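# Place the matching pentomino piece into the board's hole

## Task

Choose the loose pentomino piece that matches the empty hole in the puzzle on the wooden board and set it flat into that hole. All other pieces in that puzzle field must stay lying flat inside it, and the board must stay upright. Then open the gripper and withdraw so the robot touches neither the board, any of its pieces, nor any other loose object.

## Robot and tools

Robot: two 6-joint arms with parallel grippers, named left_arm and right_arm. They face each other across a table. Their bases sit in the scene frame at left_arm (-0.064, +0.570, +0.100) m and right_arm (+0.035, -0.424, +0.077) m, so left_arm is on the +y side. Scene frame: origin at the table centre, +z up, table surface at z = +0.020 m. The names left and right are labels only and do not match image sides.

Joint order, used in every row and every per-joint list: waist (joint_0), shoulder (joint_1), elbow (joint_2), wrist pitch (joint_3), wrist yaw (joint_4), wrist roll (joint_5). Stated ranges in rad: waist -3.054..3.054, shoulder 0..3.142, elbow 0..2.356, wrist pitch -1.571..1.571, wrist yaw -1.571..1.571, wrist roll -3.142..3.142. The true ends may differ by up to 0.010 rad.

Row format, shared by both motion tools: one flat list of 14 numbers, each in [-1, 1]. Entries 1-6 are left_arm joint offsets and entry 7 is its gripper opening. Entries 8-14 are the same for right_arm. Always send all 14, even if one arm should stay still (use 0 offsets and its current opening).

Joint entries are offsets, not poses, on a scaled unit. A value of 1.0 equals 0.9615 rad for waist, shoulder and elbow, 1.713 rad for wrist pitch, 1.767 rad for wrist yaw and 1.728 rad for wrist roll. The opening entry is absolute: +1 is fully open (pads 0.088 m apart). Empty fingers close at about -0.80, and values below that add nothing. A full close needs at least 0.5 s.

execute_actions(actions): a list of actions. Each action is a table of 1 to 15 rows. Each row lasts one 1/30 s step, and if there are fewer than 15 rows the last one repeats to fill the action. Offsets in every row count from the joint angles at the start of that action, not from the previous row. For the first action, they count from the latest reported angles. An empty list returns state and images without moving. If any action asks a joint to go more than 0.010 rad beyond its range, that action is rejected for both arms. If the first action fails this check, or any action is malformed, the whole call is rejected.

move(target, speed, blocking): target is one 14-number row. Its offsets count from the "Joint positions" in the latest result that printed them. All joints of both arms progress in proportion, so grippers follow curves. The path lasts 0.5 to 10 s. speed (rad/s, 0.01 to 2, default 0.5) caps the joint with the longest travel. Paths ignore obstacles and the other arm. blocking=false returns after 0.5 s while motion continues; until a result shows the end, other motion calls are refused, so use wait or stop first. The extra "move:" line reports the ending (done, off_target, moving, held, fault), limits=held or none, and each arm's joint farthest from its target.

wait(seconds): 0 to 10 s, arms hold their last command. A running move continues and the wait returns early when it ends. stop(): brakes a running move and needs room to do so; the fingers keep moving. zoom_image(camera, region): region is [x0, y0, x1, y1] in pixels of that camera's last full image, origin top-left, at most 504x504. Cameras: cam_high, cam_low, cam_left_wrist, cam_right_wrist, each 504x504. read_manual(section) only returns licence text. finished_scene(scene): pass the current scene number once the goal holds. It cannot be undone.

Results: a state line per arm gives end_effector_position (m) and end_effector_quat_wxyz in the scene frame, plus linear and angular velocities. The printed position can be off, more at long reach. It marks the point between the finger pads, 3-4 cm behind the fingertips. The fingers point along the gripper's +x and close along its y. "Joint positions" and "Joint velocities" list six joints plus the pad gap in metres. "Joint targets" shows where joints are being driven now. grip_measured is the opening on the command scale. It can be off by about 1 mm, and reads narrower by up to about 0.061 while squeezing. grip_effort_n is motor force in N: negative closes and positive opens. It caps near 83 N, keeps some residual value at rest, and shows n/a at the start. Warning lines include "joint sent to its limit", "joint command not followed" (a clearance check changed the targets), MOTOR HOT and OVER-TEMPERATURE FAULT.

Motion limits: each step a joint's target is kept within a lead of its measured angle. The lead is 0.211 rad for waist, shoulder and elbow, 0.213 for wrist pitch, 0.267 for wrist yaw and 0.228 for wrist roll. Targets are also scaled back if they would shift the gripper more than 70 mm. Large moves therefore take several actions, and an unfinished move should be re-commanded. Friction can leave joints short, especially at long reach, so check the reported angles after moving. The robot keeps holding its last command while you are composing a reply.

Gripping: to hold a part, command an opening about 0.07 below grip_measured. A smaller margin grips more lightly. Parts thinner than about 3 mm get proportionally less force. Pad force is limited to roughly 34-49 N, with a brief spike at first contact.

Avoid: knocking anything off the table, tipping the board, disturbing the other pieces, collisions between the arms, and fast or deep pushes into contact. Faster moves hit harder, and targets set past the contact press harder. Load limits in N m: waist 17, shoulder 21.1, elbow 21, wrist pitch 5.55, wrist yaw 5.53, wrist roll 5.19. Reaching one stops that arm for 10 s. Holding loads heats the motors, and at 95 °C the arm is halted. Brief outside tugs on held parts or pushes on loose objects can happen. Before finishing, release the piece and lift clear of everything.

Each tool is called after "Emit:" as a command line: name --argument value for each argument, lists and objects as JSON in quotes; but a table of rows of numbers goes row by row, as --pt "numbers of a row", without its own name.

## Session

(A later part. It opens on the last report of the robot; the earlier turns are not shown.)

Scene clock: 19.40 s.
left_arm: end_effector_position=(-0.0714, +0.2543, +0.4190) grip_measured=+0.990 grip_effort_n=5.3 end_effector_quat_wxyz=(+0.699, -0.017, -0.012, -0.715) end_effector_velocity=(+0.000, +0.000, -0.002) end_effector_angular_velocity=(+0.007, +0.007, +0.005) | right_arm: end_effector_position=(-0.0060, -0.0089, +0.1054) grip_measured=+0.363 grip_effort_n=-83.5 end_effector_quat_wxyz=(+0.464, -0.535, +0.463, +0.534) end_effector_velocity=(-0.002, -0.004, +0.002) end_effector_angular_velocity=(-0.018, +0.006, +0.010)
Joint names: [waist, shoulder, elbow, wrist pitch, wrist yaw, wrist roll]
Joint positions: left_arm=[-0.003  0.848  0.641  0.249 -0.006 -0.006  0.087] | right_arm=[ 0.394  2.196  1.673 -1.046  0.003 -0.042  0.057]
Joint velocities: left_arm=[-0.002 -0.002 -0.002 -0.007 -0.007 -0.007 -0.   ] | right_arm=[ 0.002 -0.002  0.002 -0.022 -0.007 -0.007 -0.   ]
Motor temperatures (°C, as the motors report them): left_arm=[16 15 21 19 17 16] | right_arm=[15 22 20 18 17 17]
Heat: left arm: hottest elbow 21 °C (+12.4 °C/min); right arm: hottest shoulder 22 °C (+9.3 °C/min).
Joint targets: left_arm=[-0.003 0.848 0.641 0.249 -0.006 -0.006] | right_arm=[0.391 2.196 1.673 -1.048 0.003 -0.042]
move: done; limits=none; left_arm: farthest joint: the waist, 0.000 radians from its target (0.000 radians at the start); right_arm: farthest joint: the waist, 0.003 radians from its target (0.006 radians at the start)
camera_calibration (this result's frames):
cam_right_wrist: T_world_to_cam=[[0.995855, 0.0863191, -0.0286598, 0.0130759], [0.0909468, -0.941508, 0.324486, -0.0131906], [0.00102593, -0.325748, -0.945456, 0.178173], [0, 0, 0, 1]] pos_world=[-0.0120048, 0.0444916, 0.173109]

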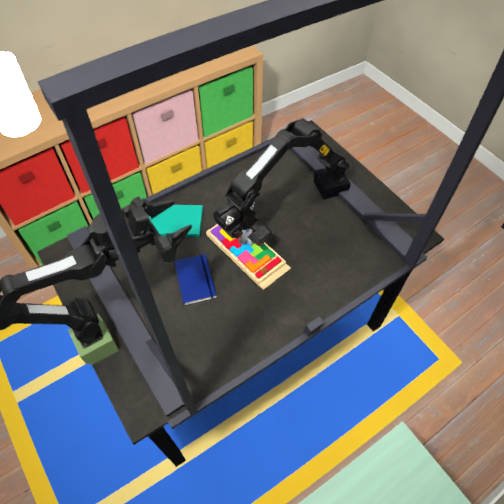

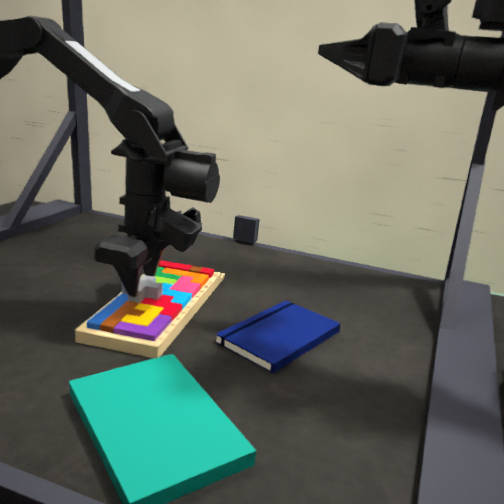

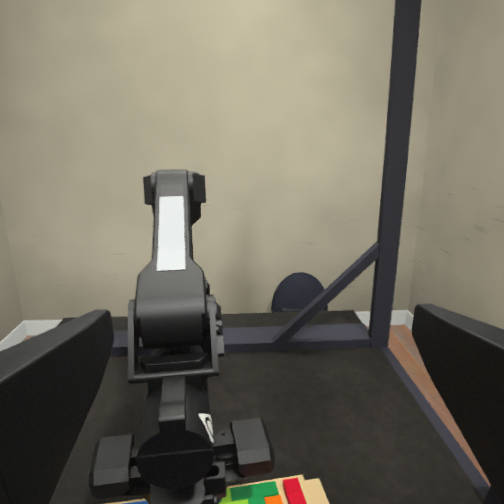

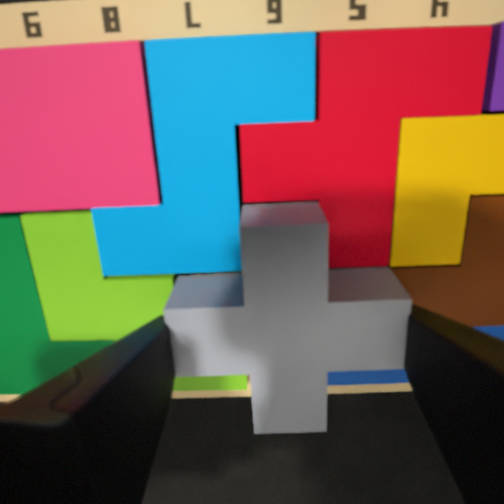

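Emit:
move --target '[0,0,0,0,0,0,1,0.0042,0.005,0,0,0,0,0.28]' --speed 0.01

Emit:
move --target '[0,0,0,0,0,0,1,0,0.032,-0.01,0.004,0,0,0.28]' --speed 0.03

Emit:
zoom_image --camera "cam_right_wrist" --region '[150, 170, 430, 310]'

Scene clock: 21.07 s.
left_arm: end_effector_position=(-0.0714, +0.2543, +0.4190) grip_measured=+0.990 grip_effort_n=5.3 end_effector_quat_wxyz=(+0.699, -0.017, -0.012, -0.715) end_effector_velocity=(+0.000, +0.000, +0.000) end_effector_angular_velocity=(+0.003, +0.022, +0.004) | right_arm: end_effector_position=(-0.0064, -0.0090, +0.1054) grip_measured=+0.363 grip_effort_n=-83.5 end_effector_quat_wxyz=(+0.464, -0.535, +0.462, +0.534) end_effector_velocity=(-0.002, -0.002, +0.000) end_effector_angular_velocity=(-0.009, +0.021, -0.010)
Joint names: [waist, shoulder, elbow, wrist pitch, wrist yaw, wrist roll]
Joint positions: left_arm=[-0.003  0.848  0.641  0.249 -0.006 -0.006  0.087] | right_arm=[ 0.395  2.196  1.673 -1.046  0.003 -0.042  0.057]
Joint velocities: left_arm=[-0.002 -0.002  0.002 -0.007 -0.007 -0.022 -0.   ] | right_arm=[-0.002 -0.002 -0.002 -0.007 -0.022  0.007  0.   ]
Motor temperatures (°C, as the motors report them): left_arm=[16 15 21 20 17 16] | right_arm=[15 23 20 18 17 17]
Heat: left arm: hottest elbow 21 °C (+11.4 °C/min); right arm: hottest shoulder 23 °C (+11.4 °C/min).
Joint targets: left_arm=[-0.003 0.848 0.641 0.249 -0.006 -0.006] | right_arm=[0.398 2.201 1.673 -1.046 0.003 -0.042]
move: done; limits=none; left_arm: farthest joint: the waist, 0.000 radians from its target (0.000 radians at the start); right_arm: farthest joint: the shoulder, 0.004 radians from its target (0.004 radians at the start)
camera_calibration (this result's frames):
cam_right_wrist: T_world_to_cam=[[0.995789, 0.0870789, -0.0286598, 0.0134002], [0.0916651, -0.941438, 0.324486, -0.0131861], [0.00127446, -0.325747, -0.945456, 0.178164], [0, 0, 0, 1]] pos_world=[-0.0123621, 0.0444557, 0.173109]

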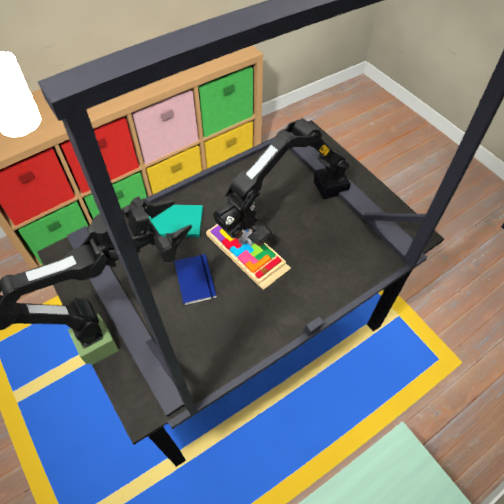

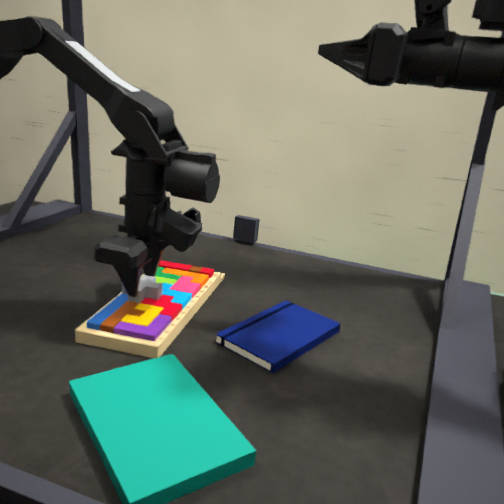

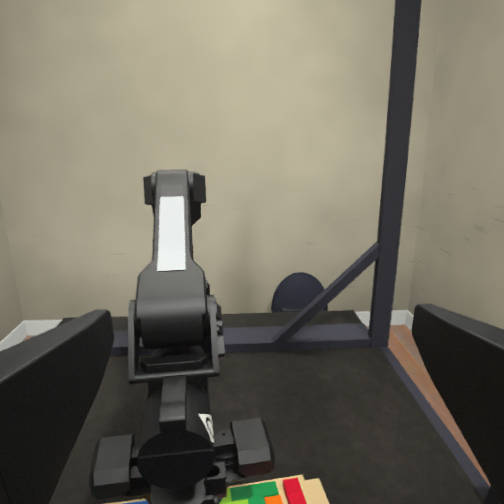

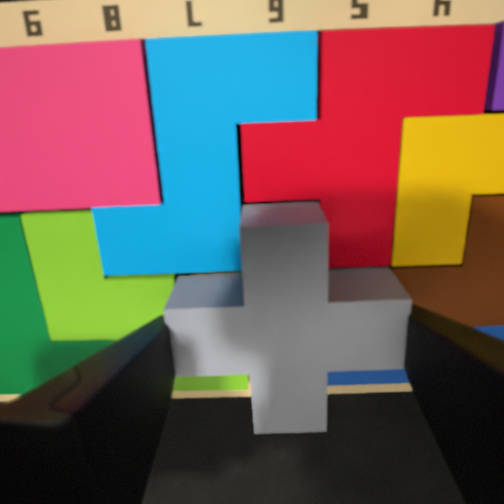

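Scene clock: 22.33 s.
left_arm: end_effector_position=(-0.0714, +0.2543, +0.4190) grip_measured=+0.990 grip_effort_n=4.9 end_effector_quat_wxyz=(+0.699, -0.017, -0.012, -0.715) end_effector_velocity=(-0.001, +0.000, -0.005) end_effector_angular_velocity=(+0.022, -0.008, +0.000) | right_arm: end_effector_position=(-0.0064, -0.0086, +0.1012) grip_measured=+0.363 grip_effort_n=-83.5 end_effector_quat_wxyz=(+0.463, -0.536, +0.464, +0.532) end_effector_velocity=(-0.002, -0.002, +0.000) end_effector_angular_velocity=(-0.008, +0.007, +0.010)
Joint names: [waist, shoulder, elbow, wrist pitch, wrist yaw, wrist roll]
Joint positions: left_arm=[-0.003  0.848  0.641  0.249 -0.006 -0.006  0.087] | right_arm=[ 0.395  2.207  1.673 -1.041  0.003 -0.042  0.057]
Joint velocities: left_arm=[-0.007 -0.002 -0.002 -0.022 -0.007  0.007 -0.   ] | right_arm=[ 0.002 -0.002 -0.002 -0.007 -0.007 -0.007 -0.   ]
Motor temperatures (°C, as the motors report them): left_arm=[16 15 21 20 17 16] | right_arm=[15 23 20 18 17 17]
Heat: left arm: hottest elbow 21 °C (+10.7 °C/min); right arm: hottest shoulder 23 °C (+10.7 °C/min).
Joint targets: left_arm=[-0.003 0.848 0.641 0.249 -0.006 -0.006] | right_arm=[0.395 2.227 1.663 -1.040 0.003 -0.042]
move: off_target (right_arm); limits=none; left_arm: farthest joint: the waist, 0.000 radians from its target (0.000 radians at the start); right_arm: farthest joint: the shoulder, 0.020 radians from its target (0.030 radians at the start)
camera_calibration (this result's frames):
cam_right_wrist: T_world_to_cam=[[0.995804, 0.0869268, -0.0285906, 0.0132747], [0.0914905, -0.939701, 0.329533, -0.0119814], [0.00177868, -0.330766, -0.943711, 0.174047], [0, 0, 0, 1]] pos_world=[-0.0124324, 0.0451561, 0.168578]

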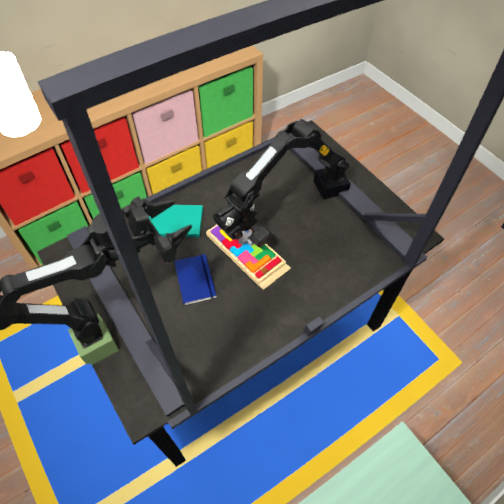

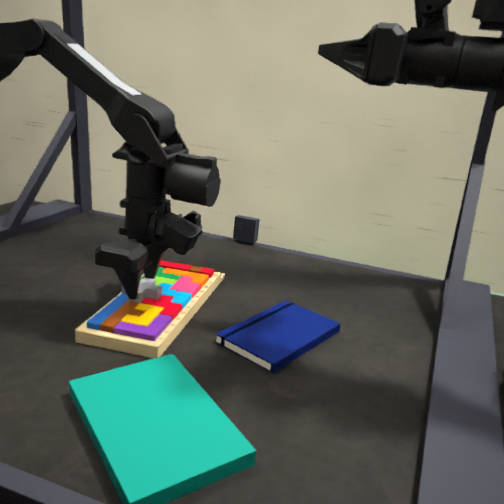

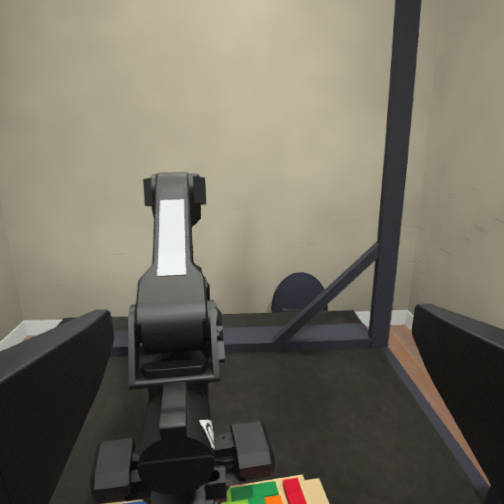

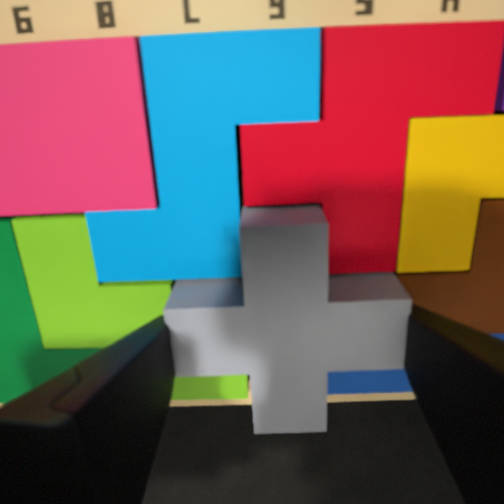

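Region (150, 170, 430, 310) of cam_right_wrist's 504x504 image, scaled by 1.800, with more detail than that image has.

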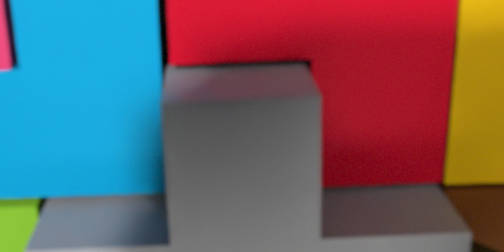

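Emit:
move --target '[0,0,0,0,0,0,1,0,0.029,-0.01,0.004,0,0,0.28]' --speed 0.03

Emit:
move --target '[0,0,0,0,0,0,1,0,0,0,0,0,0,0.5]'

Emit:
move --target '[0,0,0,0,0,0,1,0,-0.085,0,-0.02,0,0,0.5]' --speed 0.15

Emit:
zoom_image --camera "cam_low" --region '[80, 250, 220, 350]'

Scene clock: 24.57 s.
left_arm: end_effector_position=(-0.0714, +0.2543, +0.4190) grip_measured=+0.990 grip_effort_n=4.9 end_effector_quat_wxyz=(+0.699, -0.017, -0.012, -0.715) end_effector_velocity=(+0.000, +0.000, -0.002) end_effector_angular_velocity=(+0.007, +0.007, +0.005) | right_arm: end_effector_position=(-0.0064, -0.0081, +0.0979) grip_measured=+0.363 grip_effort_n=-83.5 end_effector_quat_wxyz=(+0.462, -0.537, +0.464, +0.532) end_effector_velocity=(+0.000, -0.002, +0.000) end_effector_angular_velocity=(-0.008, +0.007, +0.005)
Joint names: [waist, shoulder, elbow, wrist pitch, wrist yaw, wrist roll]
Joint positions: left_arm=[-0.003  0.848  0.641  0.249 -0.006 -0.006  0.087] | right_arm=[ 0.395  2.216  1.673 -1.036  0.003 -0.042  0.057]
Joint velocities: left_arm=[-0.002 -0.002 -0.002 -0.007 -0.007 -0.007 -0.   ] | right_arm=[-0.002 -0.002 -0.002 -0.007 -0.007 -0.007  0.   ]
Motor temperatures (°C, as the motors report them): left_arm=[16 15 21 20 17 16] | right_arm=[15 23 20 18 17 17]
Heat: left arm: hottest elbow 21 °C (+9.8 °C/min); right arm: hottest shoulder 23 °C (+9.8 °C/min).
Joint targets: left_arm=[-0.003 0.848 0.641 0.249 -0.006 -0.006] | right_arm=[0.395 2.235 1.663 -1.034 0.003 -0.042]
move: off_target (right_arm); limits=none; left_arm: farthest joint: the waist, 0.000 radians from its target (0.000 radians at the start); right_arm: farthest joint: the shoulder, 0.019 radians from its target (0.028 radians at the start)
camera_calibration (this result's frames):
cam_right_wrist: T_world_to_cam=[[0.995813, 0.08684, -0.0285506, 0.013181], [0.0913896, -0.938696, 0.332413, -0.0106937], [0.00206639, -0.33363, -0.942702, 0.170933], [0, 0, 0, 1]] pos_world=[-0.0125017, 0.0458456, 0.16507]

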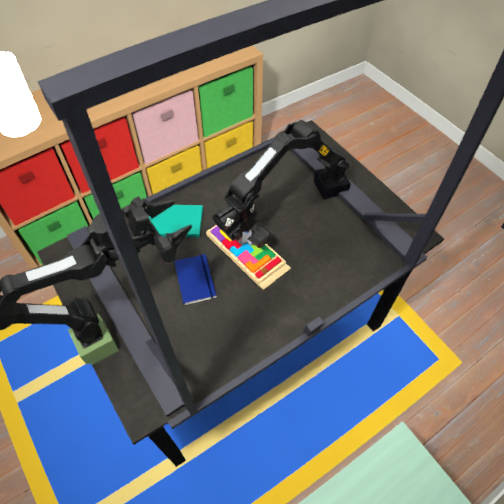

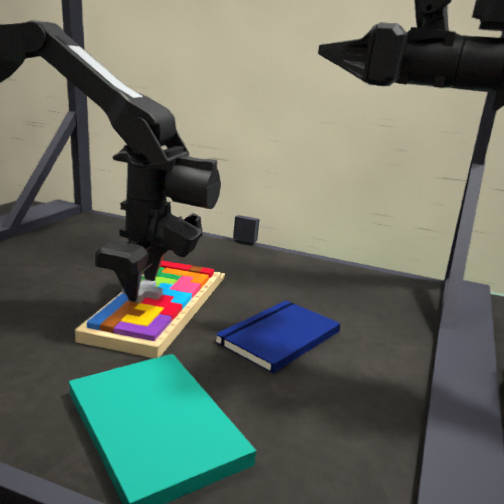

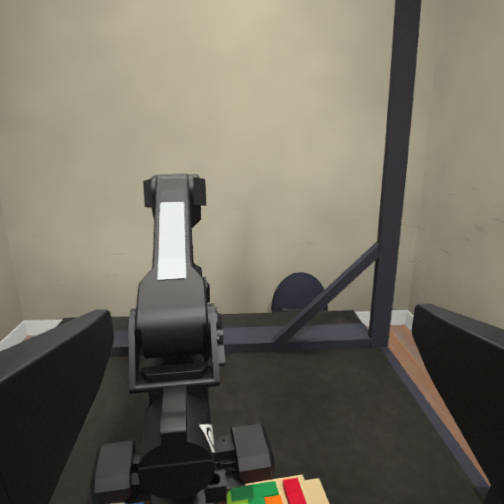

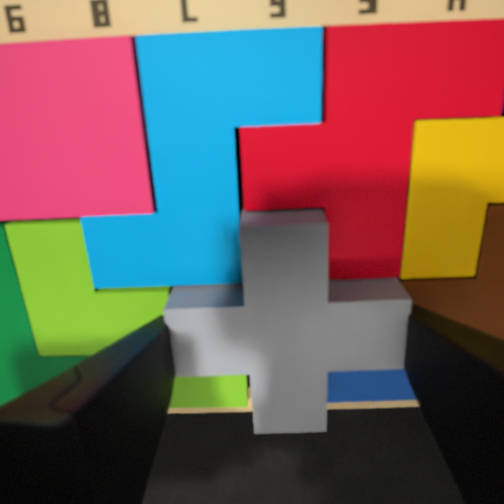

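Scene clock: 25.07 s.
left_arm: end_effector_position=(-0.0714, +0.2543, +0.4190) grip_measured=+0.990 grip_effort_n=5.3 end_effector_quat_wxyz=(+0.699, -0.017, -0.012, -0.715) end_effector_velocity=(+0.000, +0.000, -0.002) end_effector_angular_velocity=(+0.007, +0.007, +0.005) | right_arm: end_effector_position=(-0.0064, -0.0081, +0.0979) grip_measured=+0.497 grip_effort_n=14.7 end_effector_quat_wxyz=(+0.462, -0.537, +0.464, +0.532) end_effector_velocity=(+0.002, -0.002, +0.000) end_effector_angular_velocity=(-0.007, -0.008, -0.010)
Joint names: [waist, shoulder, elbow, wrist pitch, wrist yaw, wrist roll]
Joint positions: left_arm=[-0.003  0.848  0.641  0.249 -0.006 -0.006  0.087] | right_arm=[ 0.395  2.216  1.673 -1.036  0.003 -0.042  0.063]
Joint velocities: left_arm=[-0.002 -0.002 -0.002 -0.007 -0.007 -0.007 -0.   ] | right_arm=[-0.002 -0.002 -0.002 -0.007  0.007  0.007  0.   ]
Motor temperatures (°C, as the motors report them): left_arm=[16 15 21 20 17 16] | right_arm=[15 23 20 18 17 17]
Heat: left arm: hottest elbow 21 °C (+9.6 °C/min); right arm: hottest shoulder 23 °C (+9.6 °C/min).
Joint targets: left_arm=[-0.003 0.848 0.641 0.249 -0.006 -0.006] | right_arm=[0.395 2.216 1.673 -1.036 0.003 -0.042]
move: done; limits=none; left_arm: farthest joint: the waist, 0.000 radians from its target (0.000 radians at the start); right_arm: farthest joint: the waist, 0.000 radians from its target (0.000 radians at the start)
camera_calibration (this result's frames):
cam_right_wrist: T_world_to_cam=[[0.995813, 0.08684, -0.0285506, 0.013181], [0.0913896, -0.938696, 0.332413, -0.0106937], [0.00206639, -0.33363, -0.942702, 0.170933], [0, 0, 0, 1]] pos_world=[-0.0125017, 0.0458456, 0.16507]

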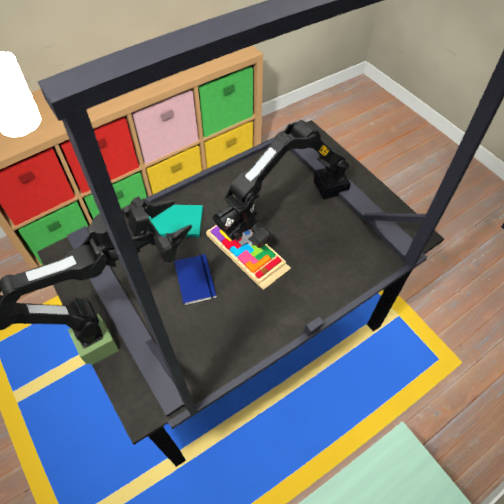

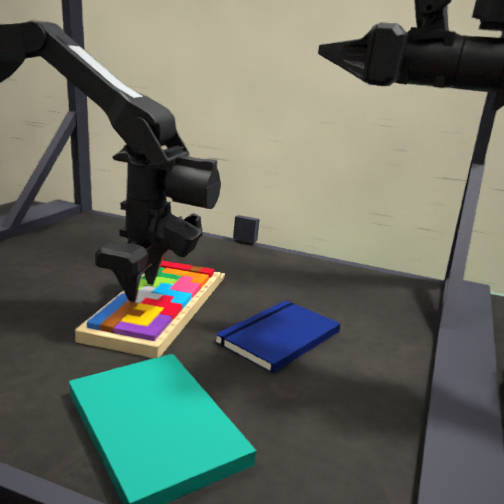

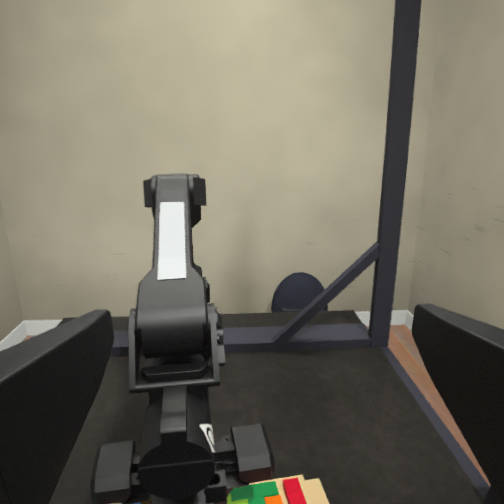

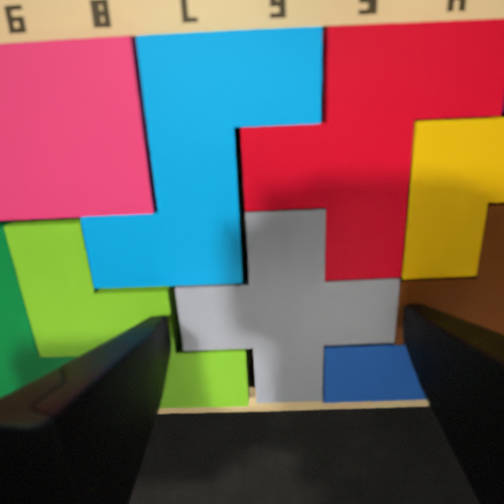

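Scene clock: 26.00 s.
left_arm: end_effector_position=(-0.0714, +0.2543, +0.4190) grip_measured=+0.990 grip_effort_n=4.9 end_effector_quat_wxyz=(+0.699, -0.017, -0.012, -0.715) end_effector_velocity=(-0.002, +0.001, +0.001) end_effector_angular_velocity=(-0.007, -0.007, -0.009) | right_arm: end_effector_position=(-0.0062, -0.0106, +0.1246) grip_measured=+0.498 grip_effort_n=14.7 end_effector_quat_wxyz=(+0.470, -0.528, +0.456, +0.540) end_effector_velocity=(+0.002, -0.005, +0.000) end_effector_angular_velocity=(-0.023, +0.005, +0.000)
Joint names: [waist, shoulder, elbow, wrist pitch, wrist yaw, wrist roll]
Joint positions: left_arm=[-0.003  0.848  0.641  0.249 -0.006 -0.006  0.087] | right_arm=[ 0.395  2.148  1.673 -1.069  0.003 -0.042  0.063]
Joint velocities: left_arm=[-0.002 -0.002 -0.002  0.007  0.007  0.007 -0.   ] | right_arm=[-0.007 -0.002 -0.002 -0.022 -0.007 -0.007 -0.   ]
Motor temperatures (°C, as the motors report them): left_arm=[16 15 21 20 17 16] | right_arm=[15 24 20 17 17 17]
Heat: left arm: hottest elbow 21 °C (+9.2 °C/min); right arm: hottest shoulder 24 °C (+11.5 °C/min).
Joint targets: left_arm=[-0.003 0.848 0.641 0.249 -0.006 -0.006] | right_arm=[0.395 2.134 1.673 -1.070 0.003 -0.042]
move: off_target (right_arm); limits=none; left_arm: farthest joint: the waist, 0.000 radians from its target (0.000 radians at the start); right_arm: farthest joint: the shoulder, 0.014 radians from its target (0.081 radians at the start)
camera_calibration (this result's frames):
cam_right_wrist: T_world_to_cam=[[0.995713, 0.0878338, -0.028989, 0.0139753], [0.0924859, -0.94961, 0.299479, -0.0179337], [-0.00122386, -0.300876, -0.953662, 0.196976], [0, 0, 0, 1]] pos_world=[-0.0120158, 0.041008, 0.193625]

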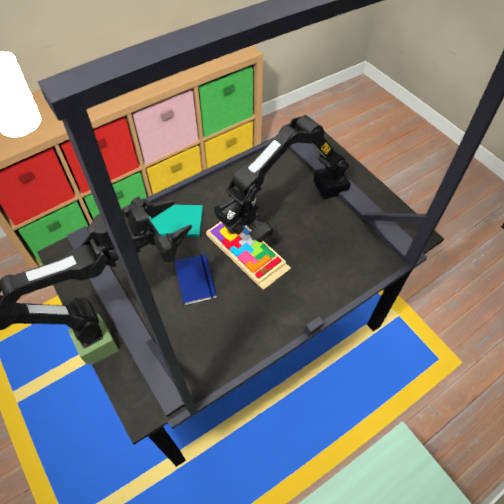

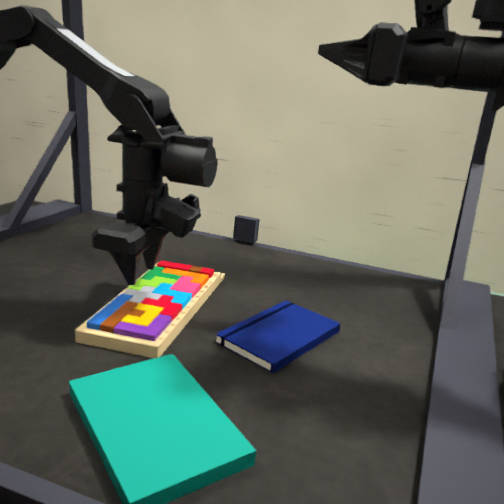

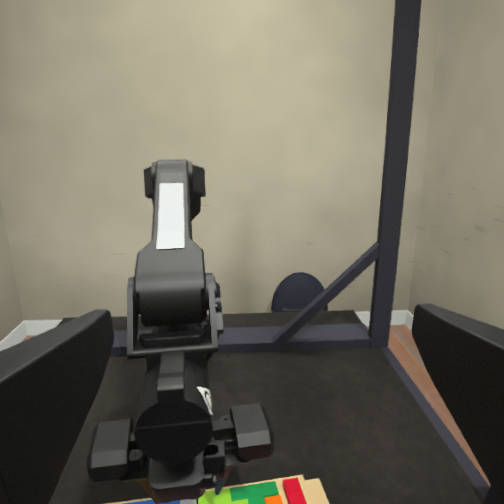

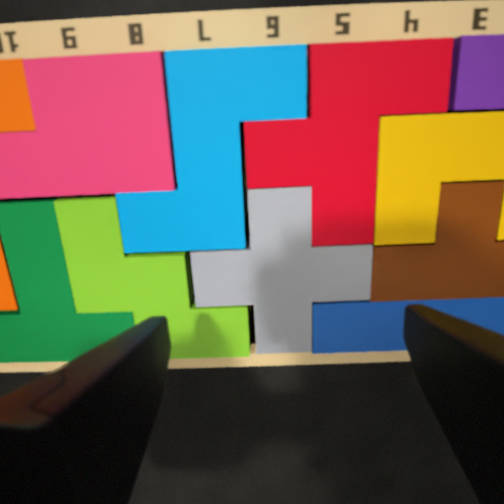

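Region (80, 250, 220, 350) of cam_low's 504x504 image, scaled by 3.600, with more detail than that image has; it fills the top 360 rows of this view, and the rest is white.

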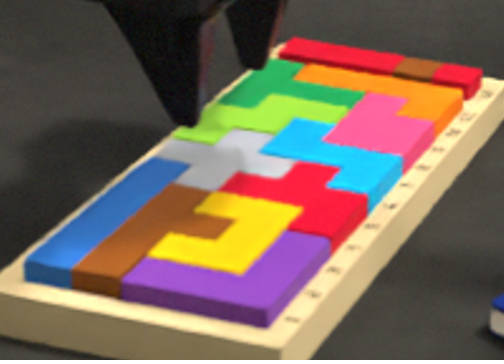

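Emit:
finished_scene --scene 2

The scene is finished: the task was done.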